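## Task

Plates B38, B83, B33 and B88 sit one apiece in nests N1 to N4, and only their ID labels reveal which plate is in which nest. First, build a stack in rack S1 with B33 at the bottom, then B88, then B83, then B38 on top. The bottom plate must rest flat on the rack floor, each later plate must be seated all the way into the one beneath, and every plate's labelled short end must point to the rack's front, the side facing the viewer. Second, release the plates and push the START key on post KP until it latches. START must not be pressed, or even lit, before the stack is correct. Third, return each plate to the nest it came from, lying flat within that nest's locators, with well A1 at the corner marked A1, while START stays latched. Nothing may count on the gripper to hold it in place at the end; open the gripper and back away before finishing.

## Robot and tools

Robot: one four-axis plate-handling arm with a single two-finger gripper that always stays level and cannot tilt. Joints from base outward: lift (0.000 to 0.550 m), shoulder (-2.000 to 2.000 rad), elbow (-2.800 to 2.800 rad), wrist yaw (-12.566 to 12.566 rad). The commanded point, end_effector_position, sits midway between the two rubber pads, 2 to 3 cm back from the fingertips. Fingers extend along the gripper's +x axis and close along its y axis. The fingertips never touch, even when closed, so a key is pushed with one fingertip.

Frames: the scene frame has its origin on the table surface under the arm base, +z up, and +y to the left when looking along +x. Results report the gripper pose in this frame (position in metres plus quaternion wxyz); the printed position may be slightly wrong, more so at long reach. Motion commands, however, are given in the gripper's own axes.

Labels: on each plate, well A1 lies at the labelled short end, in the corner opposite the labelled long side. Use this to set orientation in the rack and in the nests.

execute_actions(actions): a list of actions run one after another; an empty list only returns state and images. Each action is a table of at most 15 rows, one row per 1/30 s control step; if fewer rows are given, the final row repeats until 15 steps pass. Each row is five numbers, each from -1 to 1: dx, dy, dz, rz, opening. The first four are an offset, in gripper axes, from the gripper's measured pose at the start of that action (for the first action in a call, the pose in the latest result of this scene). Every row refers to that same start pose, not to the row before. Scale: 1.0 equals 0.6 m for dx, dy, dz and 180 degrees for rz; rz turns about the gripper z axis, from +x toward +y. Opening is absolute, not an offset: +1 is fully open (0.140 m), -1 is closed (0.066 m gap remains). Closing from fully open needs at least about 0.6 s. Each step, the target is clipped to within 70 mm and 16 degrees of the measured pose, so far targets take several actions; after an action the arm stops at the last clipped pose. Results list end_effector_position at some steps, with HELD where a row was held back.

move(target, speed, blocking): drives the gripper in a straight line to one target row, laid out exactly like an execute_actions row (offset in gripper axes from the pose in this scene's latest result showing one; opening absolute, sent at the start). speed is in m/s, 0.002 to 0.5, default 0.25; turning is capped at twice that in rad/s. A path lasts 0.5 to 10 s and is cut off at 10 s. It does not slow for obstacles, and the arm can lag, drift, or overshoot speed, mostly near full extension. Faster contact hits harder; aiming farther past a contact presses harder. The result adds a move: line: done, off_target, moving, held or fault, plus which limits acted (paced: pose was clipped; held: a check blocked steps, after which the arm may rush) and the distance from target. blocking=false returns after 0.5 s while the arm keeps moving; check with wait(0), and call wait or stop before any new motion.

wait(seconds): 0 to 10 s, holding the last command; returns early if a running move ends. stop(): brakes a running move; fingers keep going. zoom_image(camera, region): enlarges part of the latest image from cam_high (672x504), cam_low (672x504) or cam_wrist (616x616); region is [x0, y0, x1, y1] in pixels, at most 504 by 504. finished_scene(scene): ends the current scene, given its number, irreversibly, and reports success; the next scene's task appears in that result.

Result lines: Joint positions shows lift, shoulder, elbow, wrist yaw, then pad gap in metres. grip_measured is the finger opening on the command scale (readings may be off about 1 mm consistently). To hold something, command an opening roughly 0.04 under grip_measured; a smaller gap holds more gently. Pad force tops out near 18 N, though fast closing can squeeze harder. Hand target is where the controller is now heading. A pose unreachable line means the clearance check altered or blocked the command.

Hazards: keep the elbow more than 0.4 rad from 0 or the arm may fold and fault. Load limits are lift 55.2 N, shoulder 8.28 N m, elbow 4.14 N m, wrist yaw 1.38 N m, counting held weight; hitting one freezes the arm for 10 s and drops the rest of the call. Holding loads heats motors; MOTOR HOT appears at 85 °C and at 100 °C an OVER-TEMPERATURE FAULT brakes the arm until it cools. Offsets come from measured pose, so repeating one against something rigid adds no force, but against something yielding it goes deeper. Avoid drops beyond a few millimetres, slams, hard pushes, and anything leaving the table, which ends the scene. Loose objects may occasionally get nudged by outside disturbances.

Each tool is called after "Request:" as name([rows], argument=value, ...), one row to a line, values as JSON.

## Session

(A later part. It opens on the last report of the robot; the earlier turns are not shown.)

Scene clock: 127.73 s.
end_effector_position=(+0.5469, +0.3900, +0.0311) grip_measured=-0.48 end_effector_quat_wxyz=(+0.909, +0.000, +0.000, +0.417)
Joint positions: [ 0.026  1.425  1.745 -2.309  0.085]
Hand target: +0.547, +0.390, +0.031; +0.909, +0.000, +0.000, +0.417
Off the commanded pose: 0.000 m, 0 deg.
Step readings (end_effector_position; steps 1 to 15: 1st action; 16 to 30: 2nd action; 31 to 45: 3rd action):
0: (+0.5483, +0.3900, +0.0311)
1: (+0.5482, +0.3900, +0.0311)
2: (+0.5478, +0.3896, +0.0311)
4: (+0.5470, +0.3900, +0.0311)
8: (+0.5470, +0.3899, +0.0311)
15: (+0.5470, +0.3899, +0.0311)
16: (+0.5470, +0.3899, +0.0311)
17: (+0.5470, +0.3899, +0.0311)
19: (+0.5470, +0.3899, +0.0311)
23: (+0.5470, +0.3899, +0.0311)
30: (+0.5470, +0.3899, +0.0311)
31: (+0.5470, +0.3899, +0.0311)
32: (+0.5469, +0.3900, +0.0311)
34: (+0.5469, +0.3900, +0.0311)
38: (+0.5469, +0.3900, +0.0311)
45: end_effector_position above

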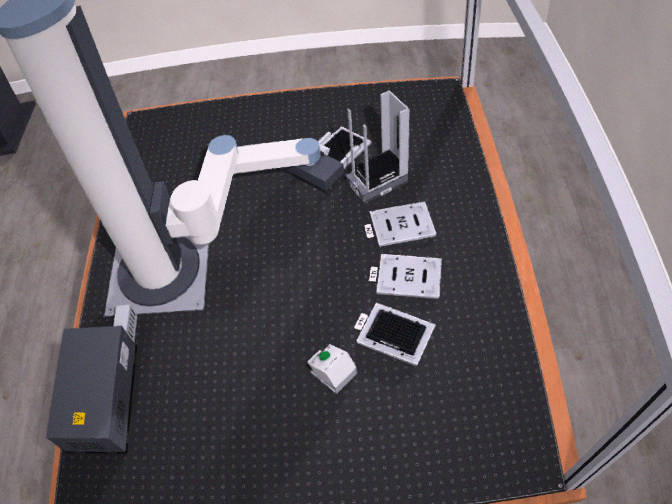

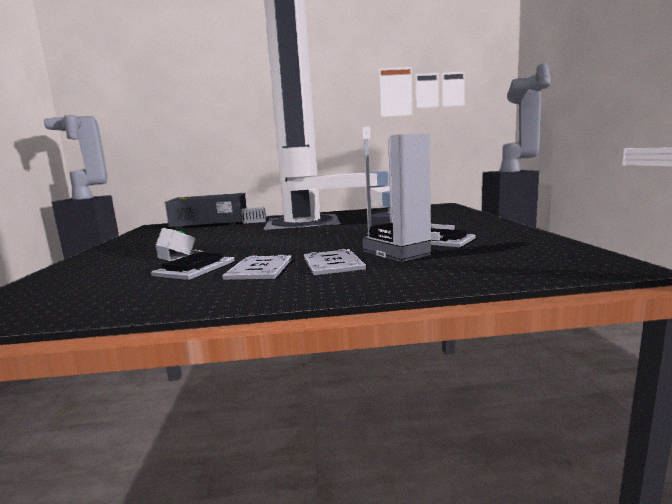

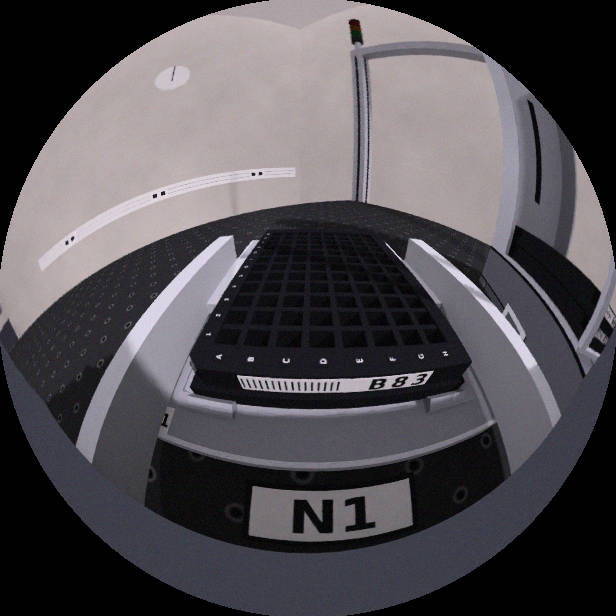

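Request:
move(target=[0,0,-0.354,0,-0.52], speed=0.2)

Request:
move(target=[0,0,-0.0086,0,-0.52], speed=0.01)

Request:
execute_actions([
  [[0,0,0,0,0.1]],
])

Request:
move(target=[-0.3,0,0,0,0.1])

Request:
move(target=[-0.207,-0.613,-0.012,-0.312,0.1])

Scene clock: 144.13 s.
end_effector_position=(+0.6555, +0.2447, +0.0922) grip_measured=-0.48 end_effector_quat_wxyz=(+0.969, +0.000, +0.000, +0.248)
Joint positions: [ 0.087  1.094  1.746 -2.34   0.085]
Hand target: +0.655, +0.245, +0.092; +0.969, +0.000, +0.000, +0.248
Off the commanded pose: 0.000 m, 0 deg.
move: done

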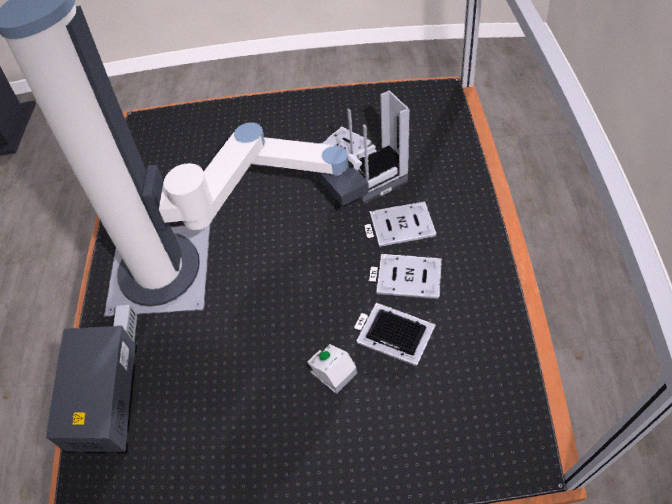

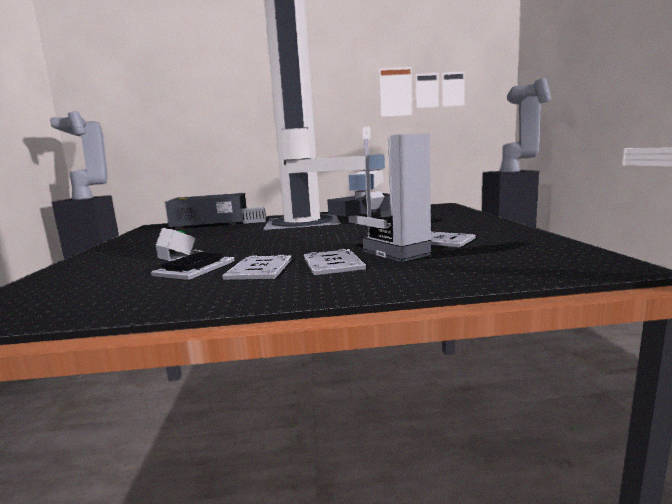

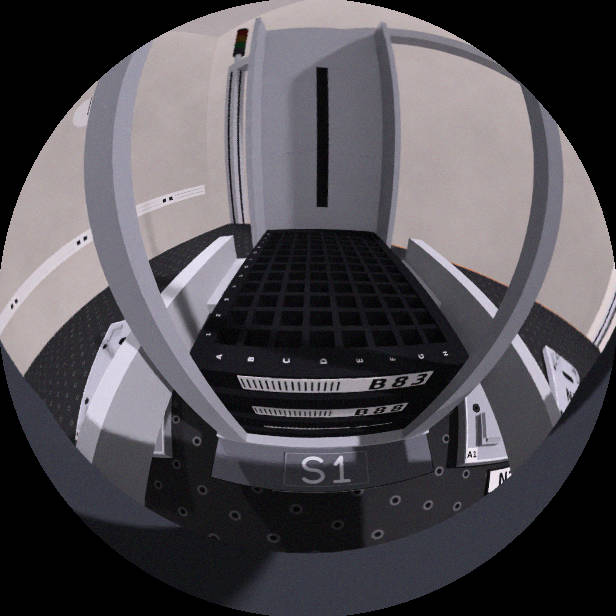

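Scene clock: 144.87 s.
end_effector_position=(+0.6555, +0.2447, +0.0870) grip_measured=-0.48 end_effector_quat_wxyz=(+0.969, +0.000, +0.000, +0.248)
Joint positions: [ 0.082  1.094  1.746 -2.34   0.085]
Hand target: +0.655, +0.245, +0.087; +0.969, +0.000, +0.000, +0.248
Off the commanded pose: 0.000 m, 0 deg.
move: done

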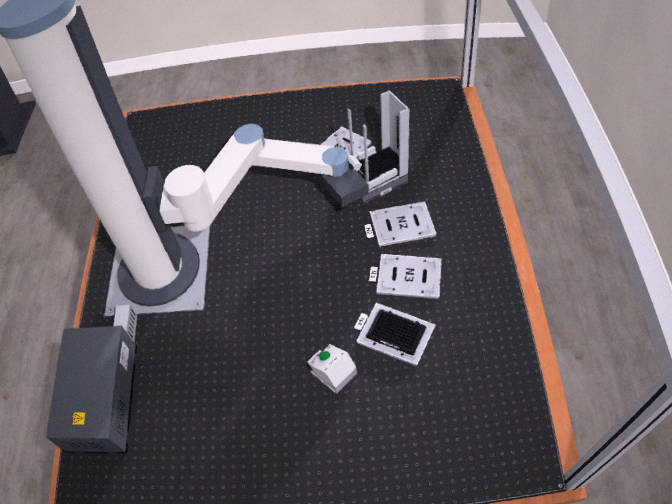

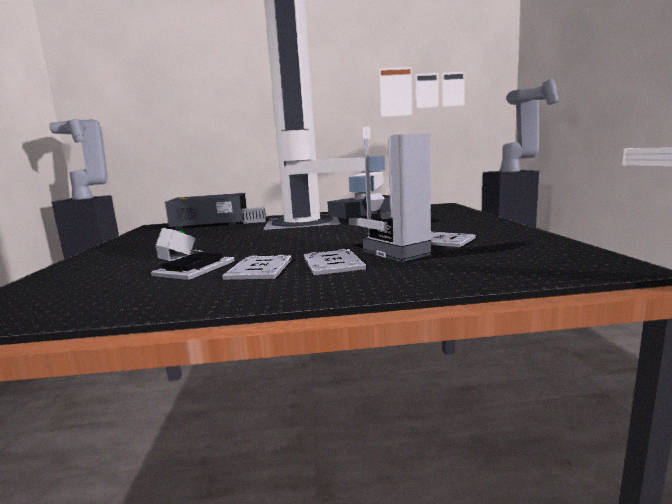

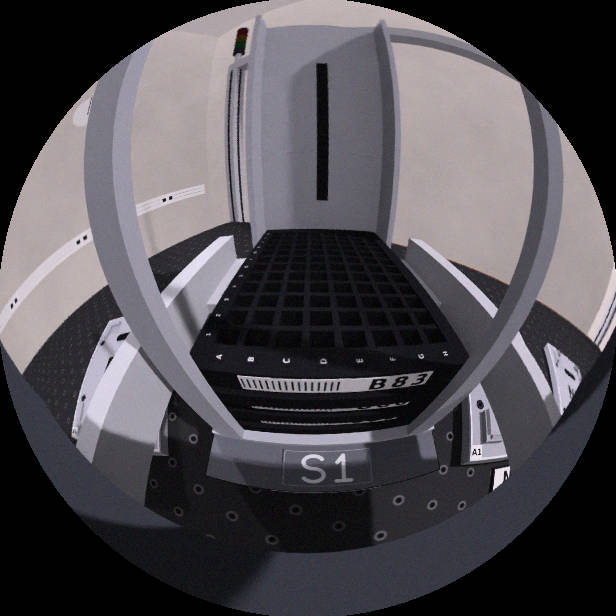

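Scene clock: 145.37 s.
end_effector_position=(+0.6555, +0.2447, +0.0870) grip_measured=+0.10 end_effector_quat_wxyz=(+0.969, +0.000, +0.000, +0.248)
Joint positions: [ 0.082  1.094  1.746 -2.34   0.107]
Hand target: +0.655, +0.245, +0.087; +0.969, +0.000, +0.000, +0.248
Off the commanded pose: 0.000 m, 0 deg.
Step readings (end_effector_position):
0: (+0.6555, +0.2447, +0.0870)
1: (+0.6555, +0.2447, +0.0870)
2: (+0.6555, +0.2447, +0.0870)
4: (+0.6555, +0.2447, +0.0870)
8: (+0.6555, +0.2447, +0.0870)
15: end_effector_position above

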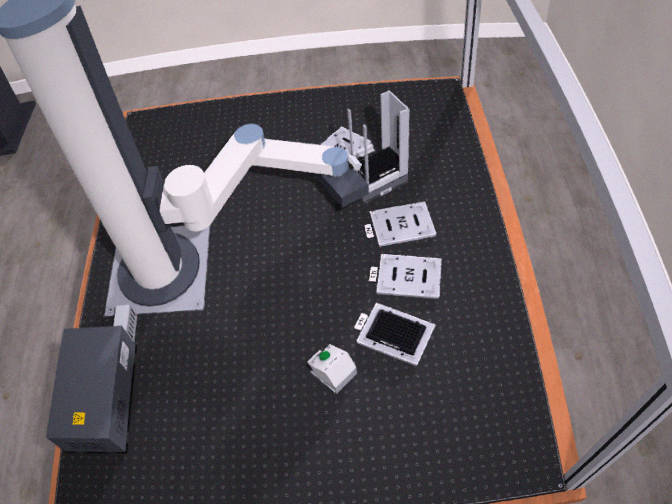

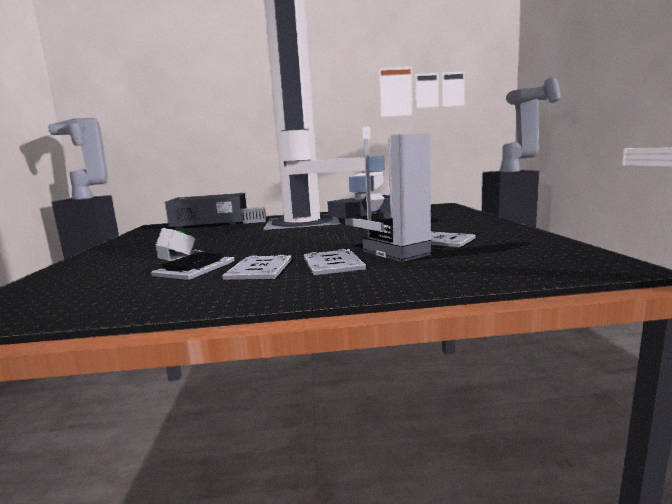

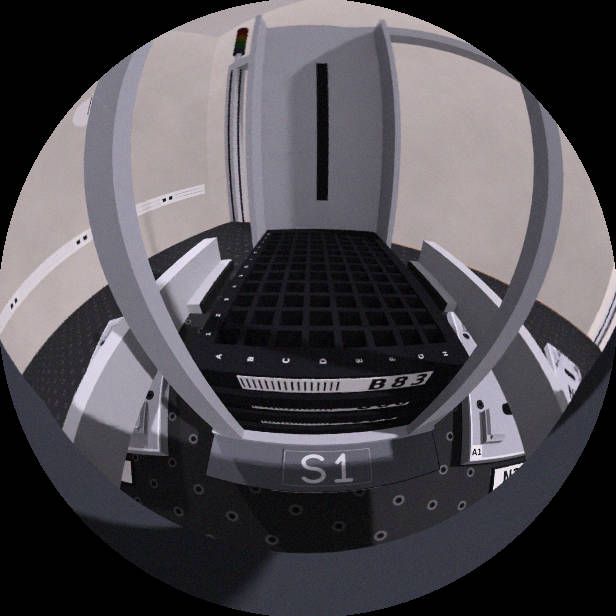

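Scene clock: 146.47 s.
end_effector_position=(+0.4975, +0.1584, +0.0870) grip_measured=+0.10 end_effector_quat_wxyz=(+0.969, +0.000, +0.000, +0.247)
Joint positions: [ 0.082  1.404  0.859 -1.763  0.107]
Hand target: +0.498, +0.158, +0.087; +0.969, +0.000, +0.000, +0.248
Off the commanded pose: 0.000 m, 0 deg.
move: done

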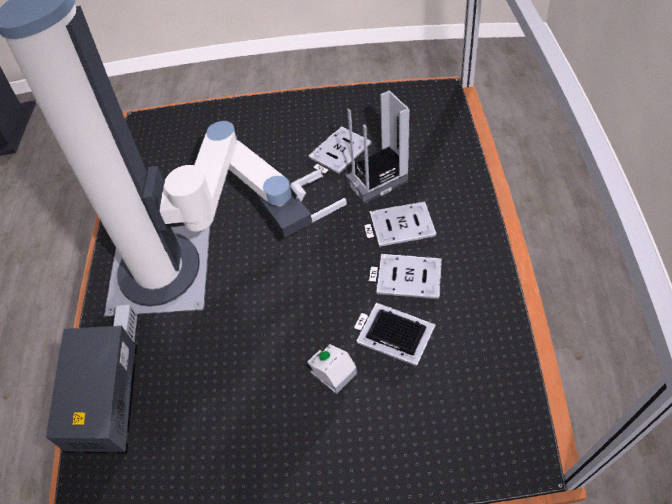

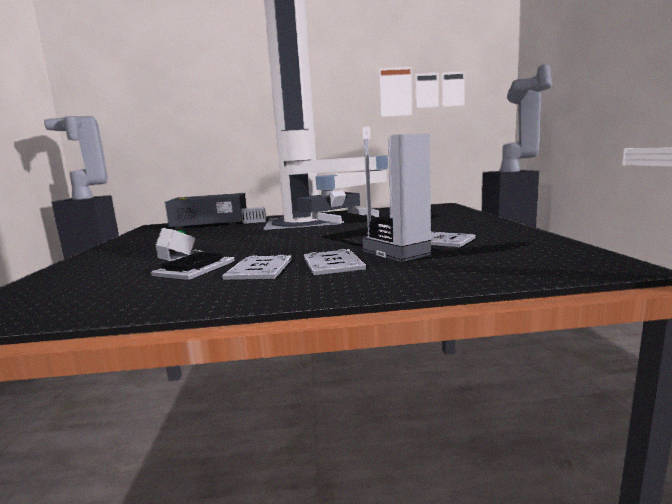

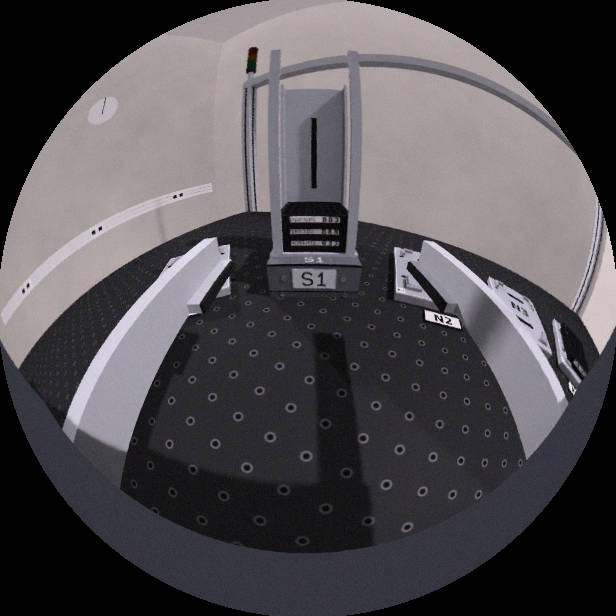

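Scene clock: 148.80 s.
end_effector_position=(+0.5647, -0.2240, +0.0799) grip_measured=+0.10 end_effector_quat_wxyz=(+0.971, +0.000, +0.000, -0.238)
Joint positions: [ 0.075  0.292  1.268 -2.04   0.107]
Hand target: +0.565, -0.224, +0.080; +0.971, +0.000, +0.000, -0.238
Off the commanded pose: 0.000 m, 0 deg.
move: done

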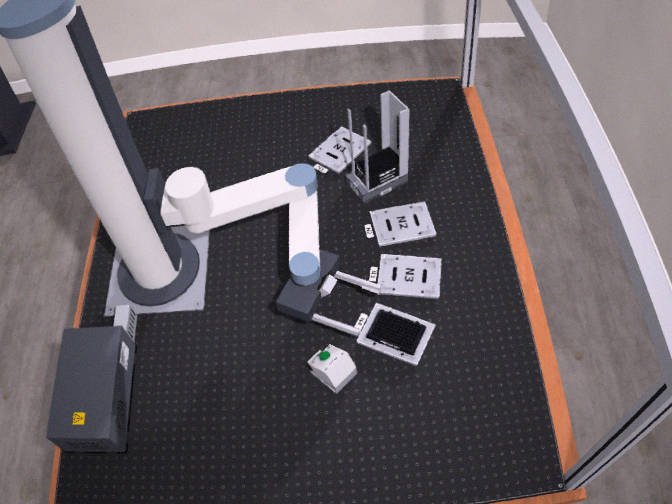

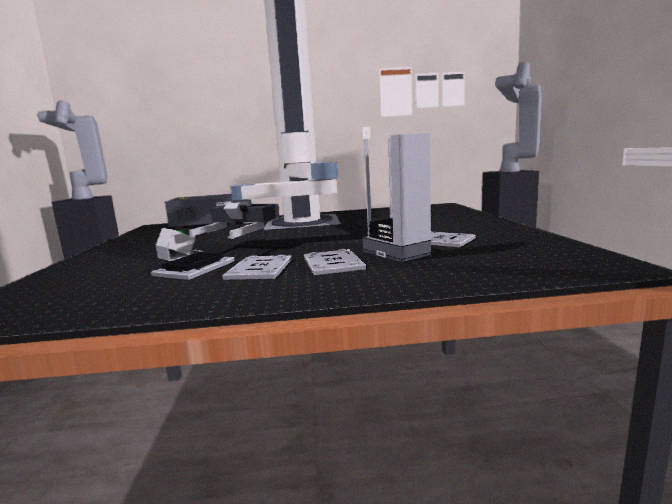

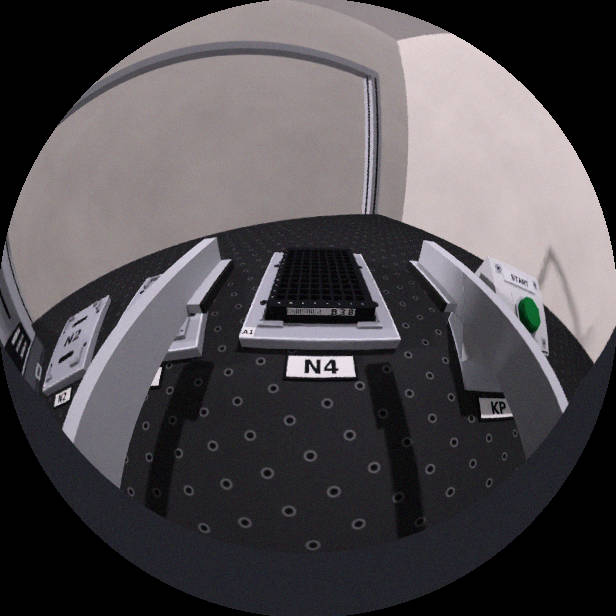

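Request:
move(target=[0.153,-0.003,-0.03,0.002,0.1], speed=0.12)

Request:
move(target=[0,0,-0.0512,0,0.1], speed=0.04)

Scene clock: 153.60 s.
end_effector_position=(+0.6453, -0.2680, +0.0618) grip_measured=+0.10 end_effector_quat_wxyz=(+0.972, +0.000, +0.000, -0.235)
Joint positions: [ 0.057  0.094  1.759 -2.327  0.107]
Hand target: +0.645, -0.268, +0.062; +0.972, +0.000, +0.000, -0.235
Off the commanded pose: 0.000 m, 0 deg.
move: done

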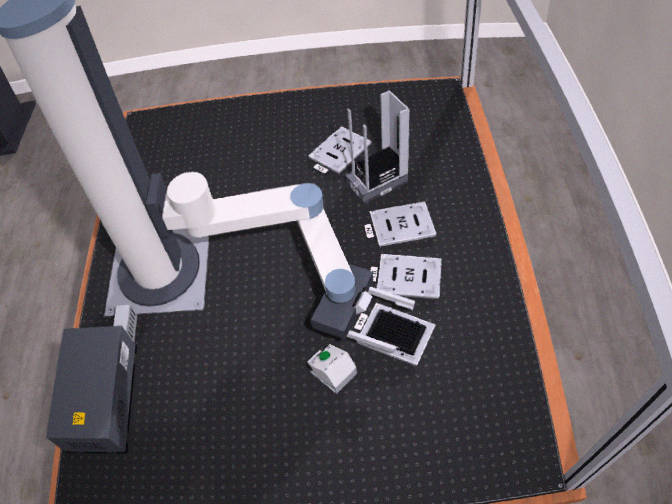

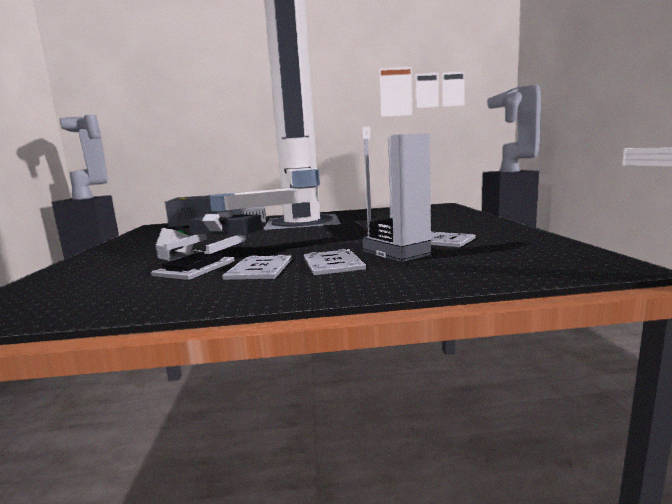

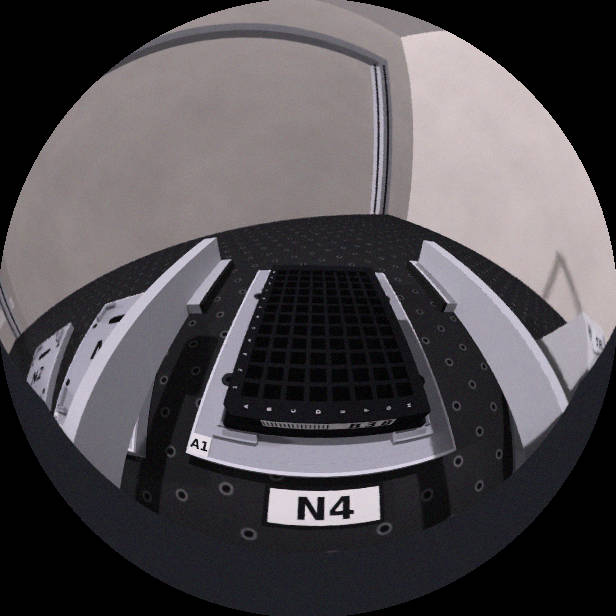

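Scene clock: 154.60 s.
end_effector_position=(+0.6453, -0.2680, +0.0311) grip_measured=+0.10 end_effector_quat_wxyz=(+0.972, +0.000, +0.000, -0.235)
Joint positions: [ 0.026  0.094  1.759 -2.327  0.107]
Hand target: +0.645, -0.268, +0.031; +0.972, +0.000, +0.000, -0.235
Off the commanded pose: 0.000 m, 0 deg.
move: done

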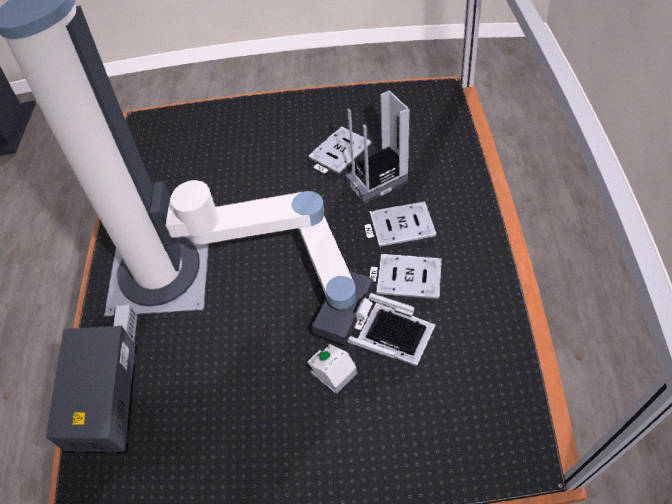

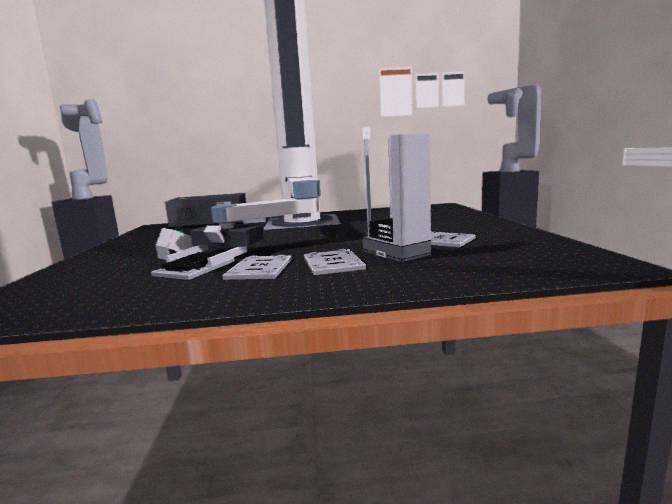

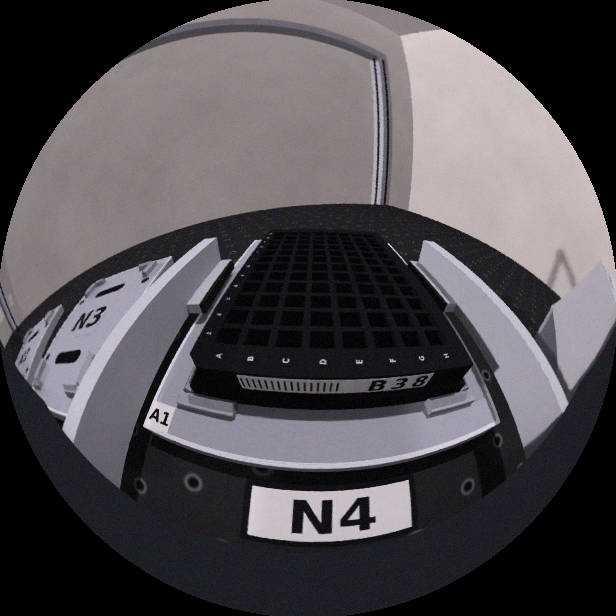

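Request:
execute_actions([
  [[0,-0.0012,0,0,0.1]],
  [[0,0,0,0,-0.38]],
  [[0,0,0,0,-0.515]],
])

Request:
move(target=[0,0,0.49,0,-0.515], speed=0.2)

Request:
move(target=[-0.375,0.7697,0,0.3123,-0.515])

Scene clock: 161.17 s.
end_effector_position=(+0.6449, -0.2687, +0.0311) grip_measured=-0.47 end_effector_quat_wxyz=(+0.972, +0.000, +0.000, -0.235)
Joint positions: [ 0.026  0.092  1.759 -2.325  0.086]
Hand target: +0.645, -0.269, +0.031; +0.972, +0.000, +0.000, -0.235
Off the commanded pose: 0.000 m, 0 deg.
Step readings (end_effector_position; steps 1 to 15: 1st action; 16 to 30: 2nd action; 31 to 45: 3rd action):
0: (+0.6453, -0.2680, +0.0311)
1: (+0.6453, -0.2680, +0.0311)
2: (+0.6451, -0.2685, +0.0311)
4: (+0.6449, -0.2687, +0.0311)
8: (+0.6449, -0.2687, +0.0311)
15: (+0.6449, -0.2687, +0.0311)
16: (+0.6449, -0.2687, +0.0311)
17: (+0.6449, -0.2687, +0.0311)
19: (+0.6449, -0.2687, +0.0311)
23: (+0.6449, -0.2687, +0.0311)
30: (+0.6449, -0.2687, +0.0311)
31: (+0.6449, -0.2687, +0.0311)
32: (+0.6449, -0.2687, +0.0311)
34: (+0.6449, -0.2687, +0.0311)
38: (+0.6449, -0.2687, +0.0311)
45: end_effector_position above

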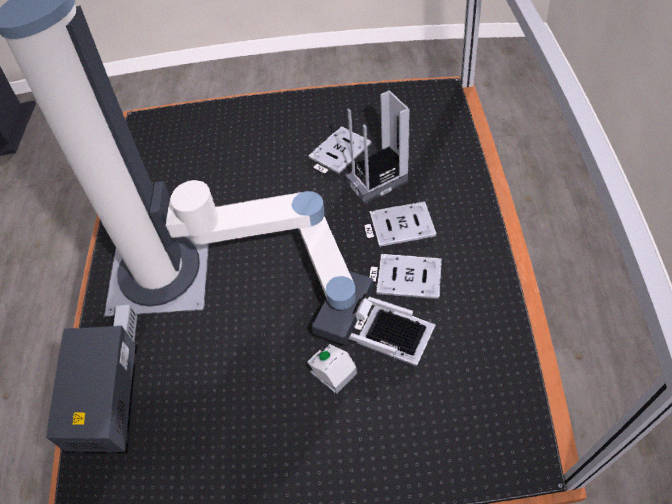

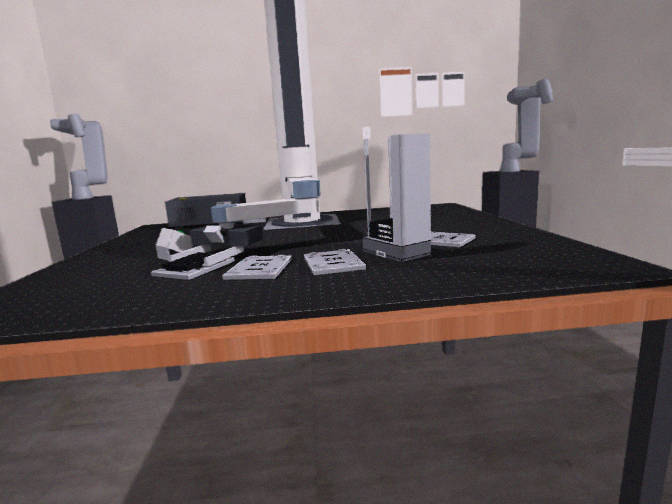

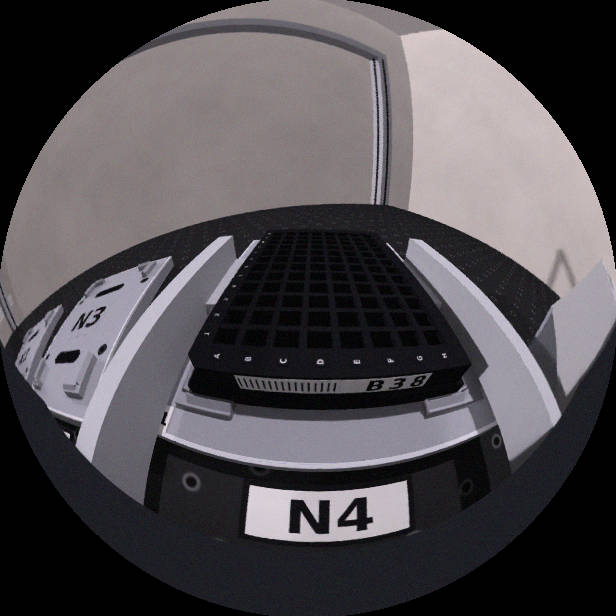

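Scene clock: 163.03 s.
end_effector_position=(+0.6449, -0.2687, +0.3251) grip_measured=-0.47 end_effector_quat_wxyz=(+0.972, +0.000, +0.000, -0.235)
Joint positions: [ 0.32   0.092  1.759 -2.325  0.086]
Hand target: +0.645, -0.269, +0.325; +0.972, +0.000, +0.000, -0.235
Off the commanded pose: 0.000 m, 0 deg.
move: done

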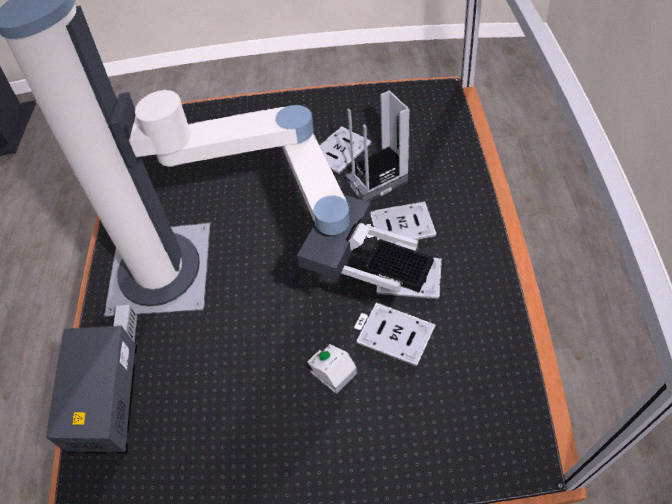

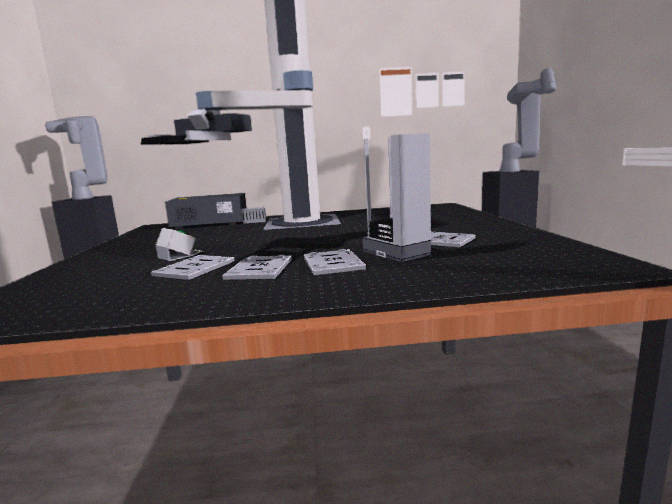

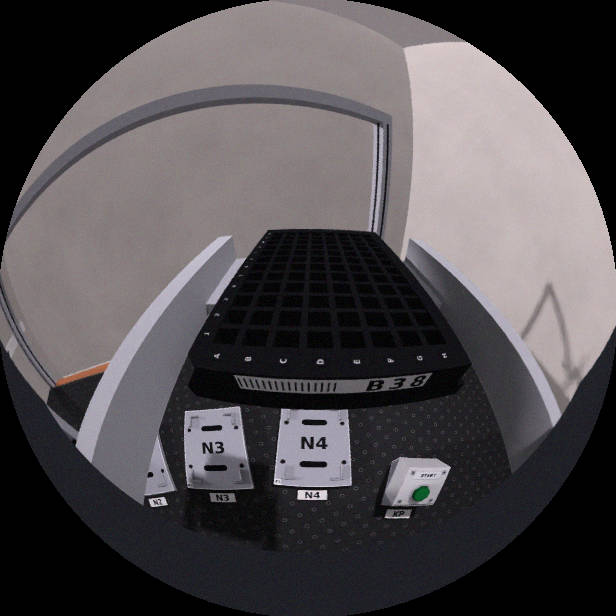

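Scene clock: 165.43 s.
end_effector_position=(+0.6555, +0.2452, +0.3251) grip_measured=-0.47 end_effector_quat_wxyz=(+0.968, +0.000, +0.000, +0.251)
Joint positions: [ 0.32   1.092  1.748 -2.331  0.086]
Hand target: +0.656, +0.245, +0.325; +0.968, +0.000, +0.000, +0.251
Off the commanded pose: 0.000 m, 0 deg.
move: done

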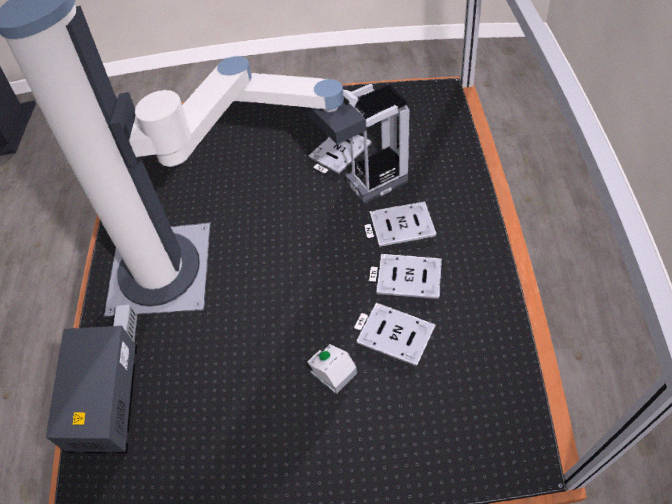

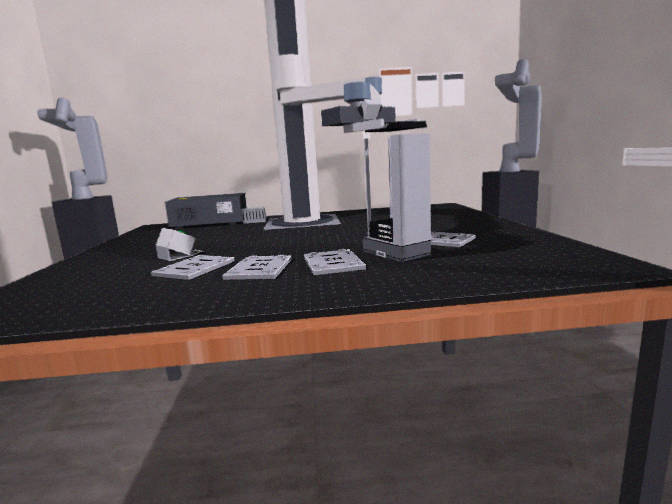

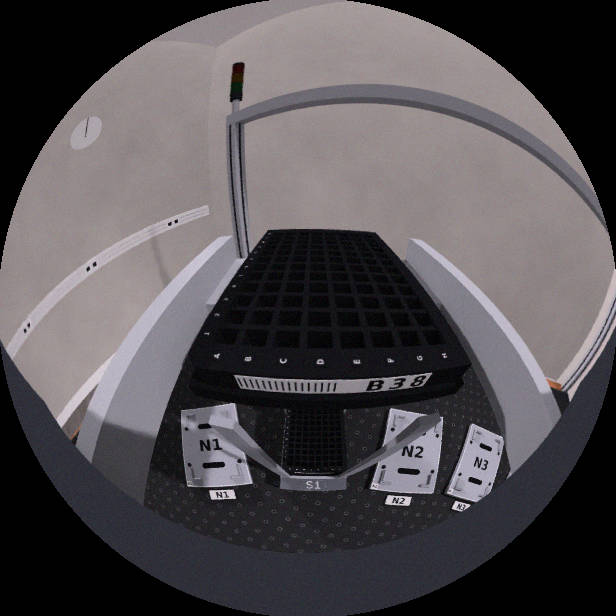

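Request:
move(target=[0,-0.0004,-0.034,0,-0.515], speed=0.02)

Scene clock: 169.00 s.
end_effector_position=(+0.6556, +0.2450, +0.3046) grip_measured=-0.47 end_effector_quat_wxyz=(+0.968, +0.000, +0.000, +0.251)
Joint positions: [ 0.3    1.091  1.748 -2.331  0.086]
Hand target: +0.656, +0.245, +0.305; +0.968, +0.000, +0.000, +0.251
Off the commanded pose: 0.000 m, 0 deg.
move: done

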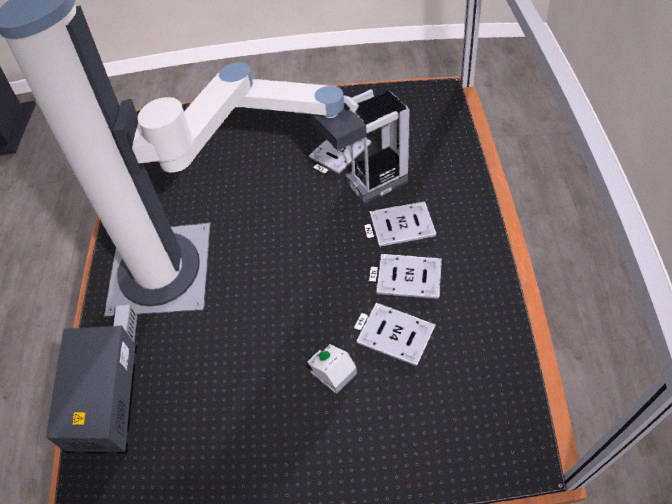

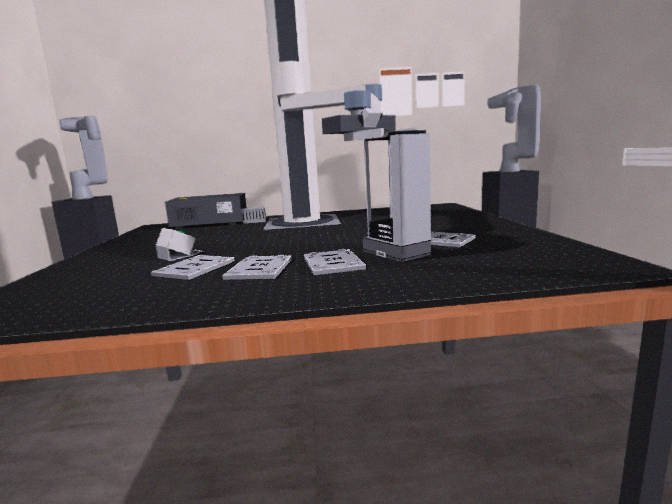

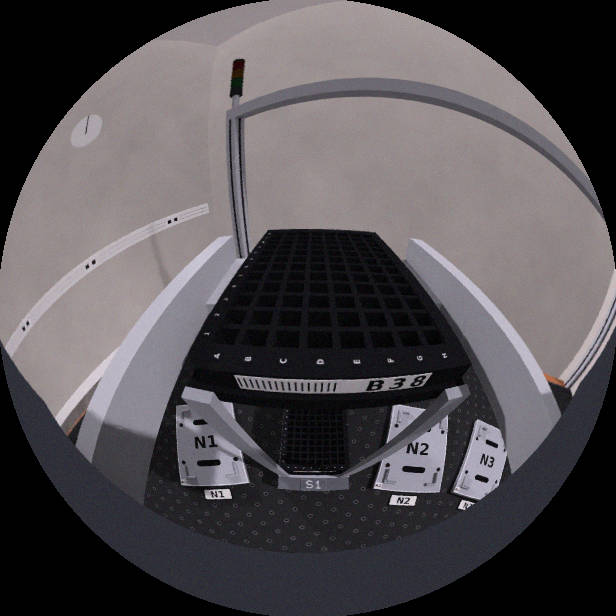

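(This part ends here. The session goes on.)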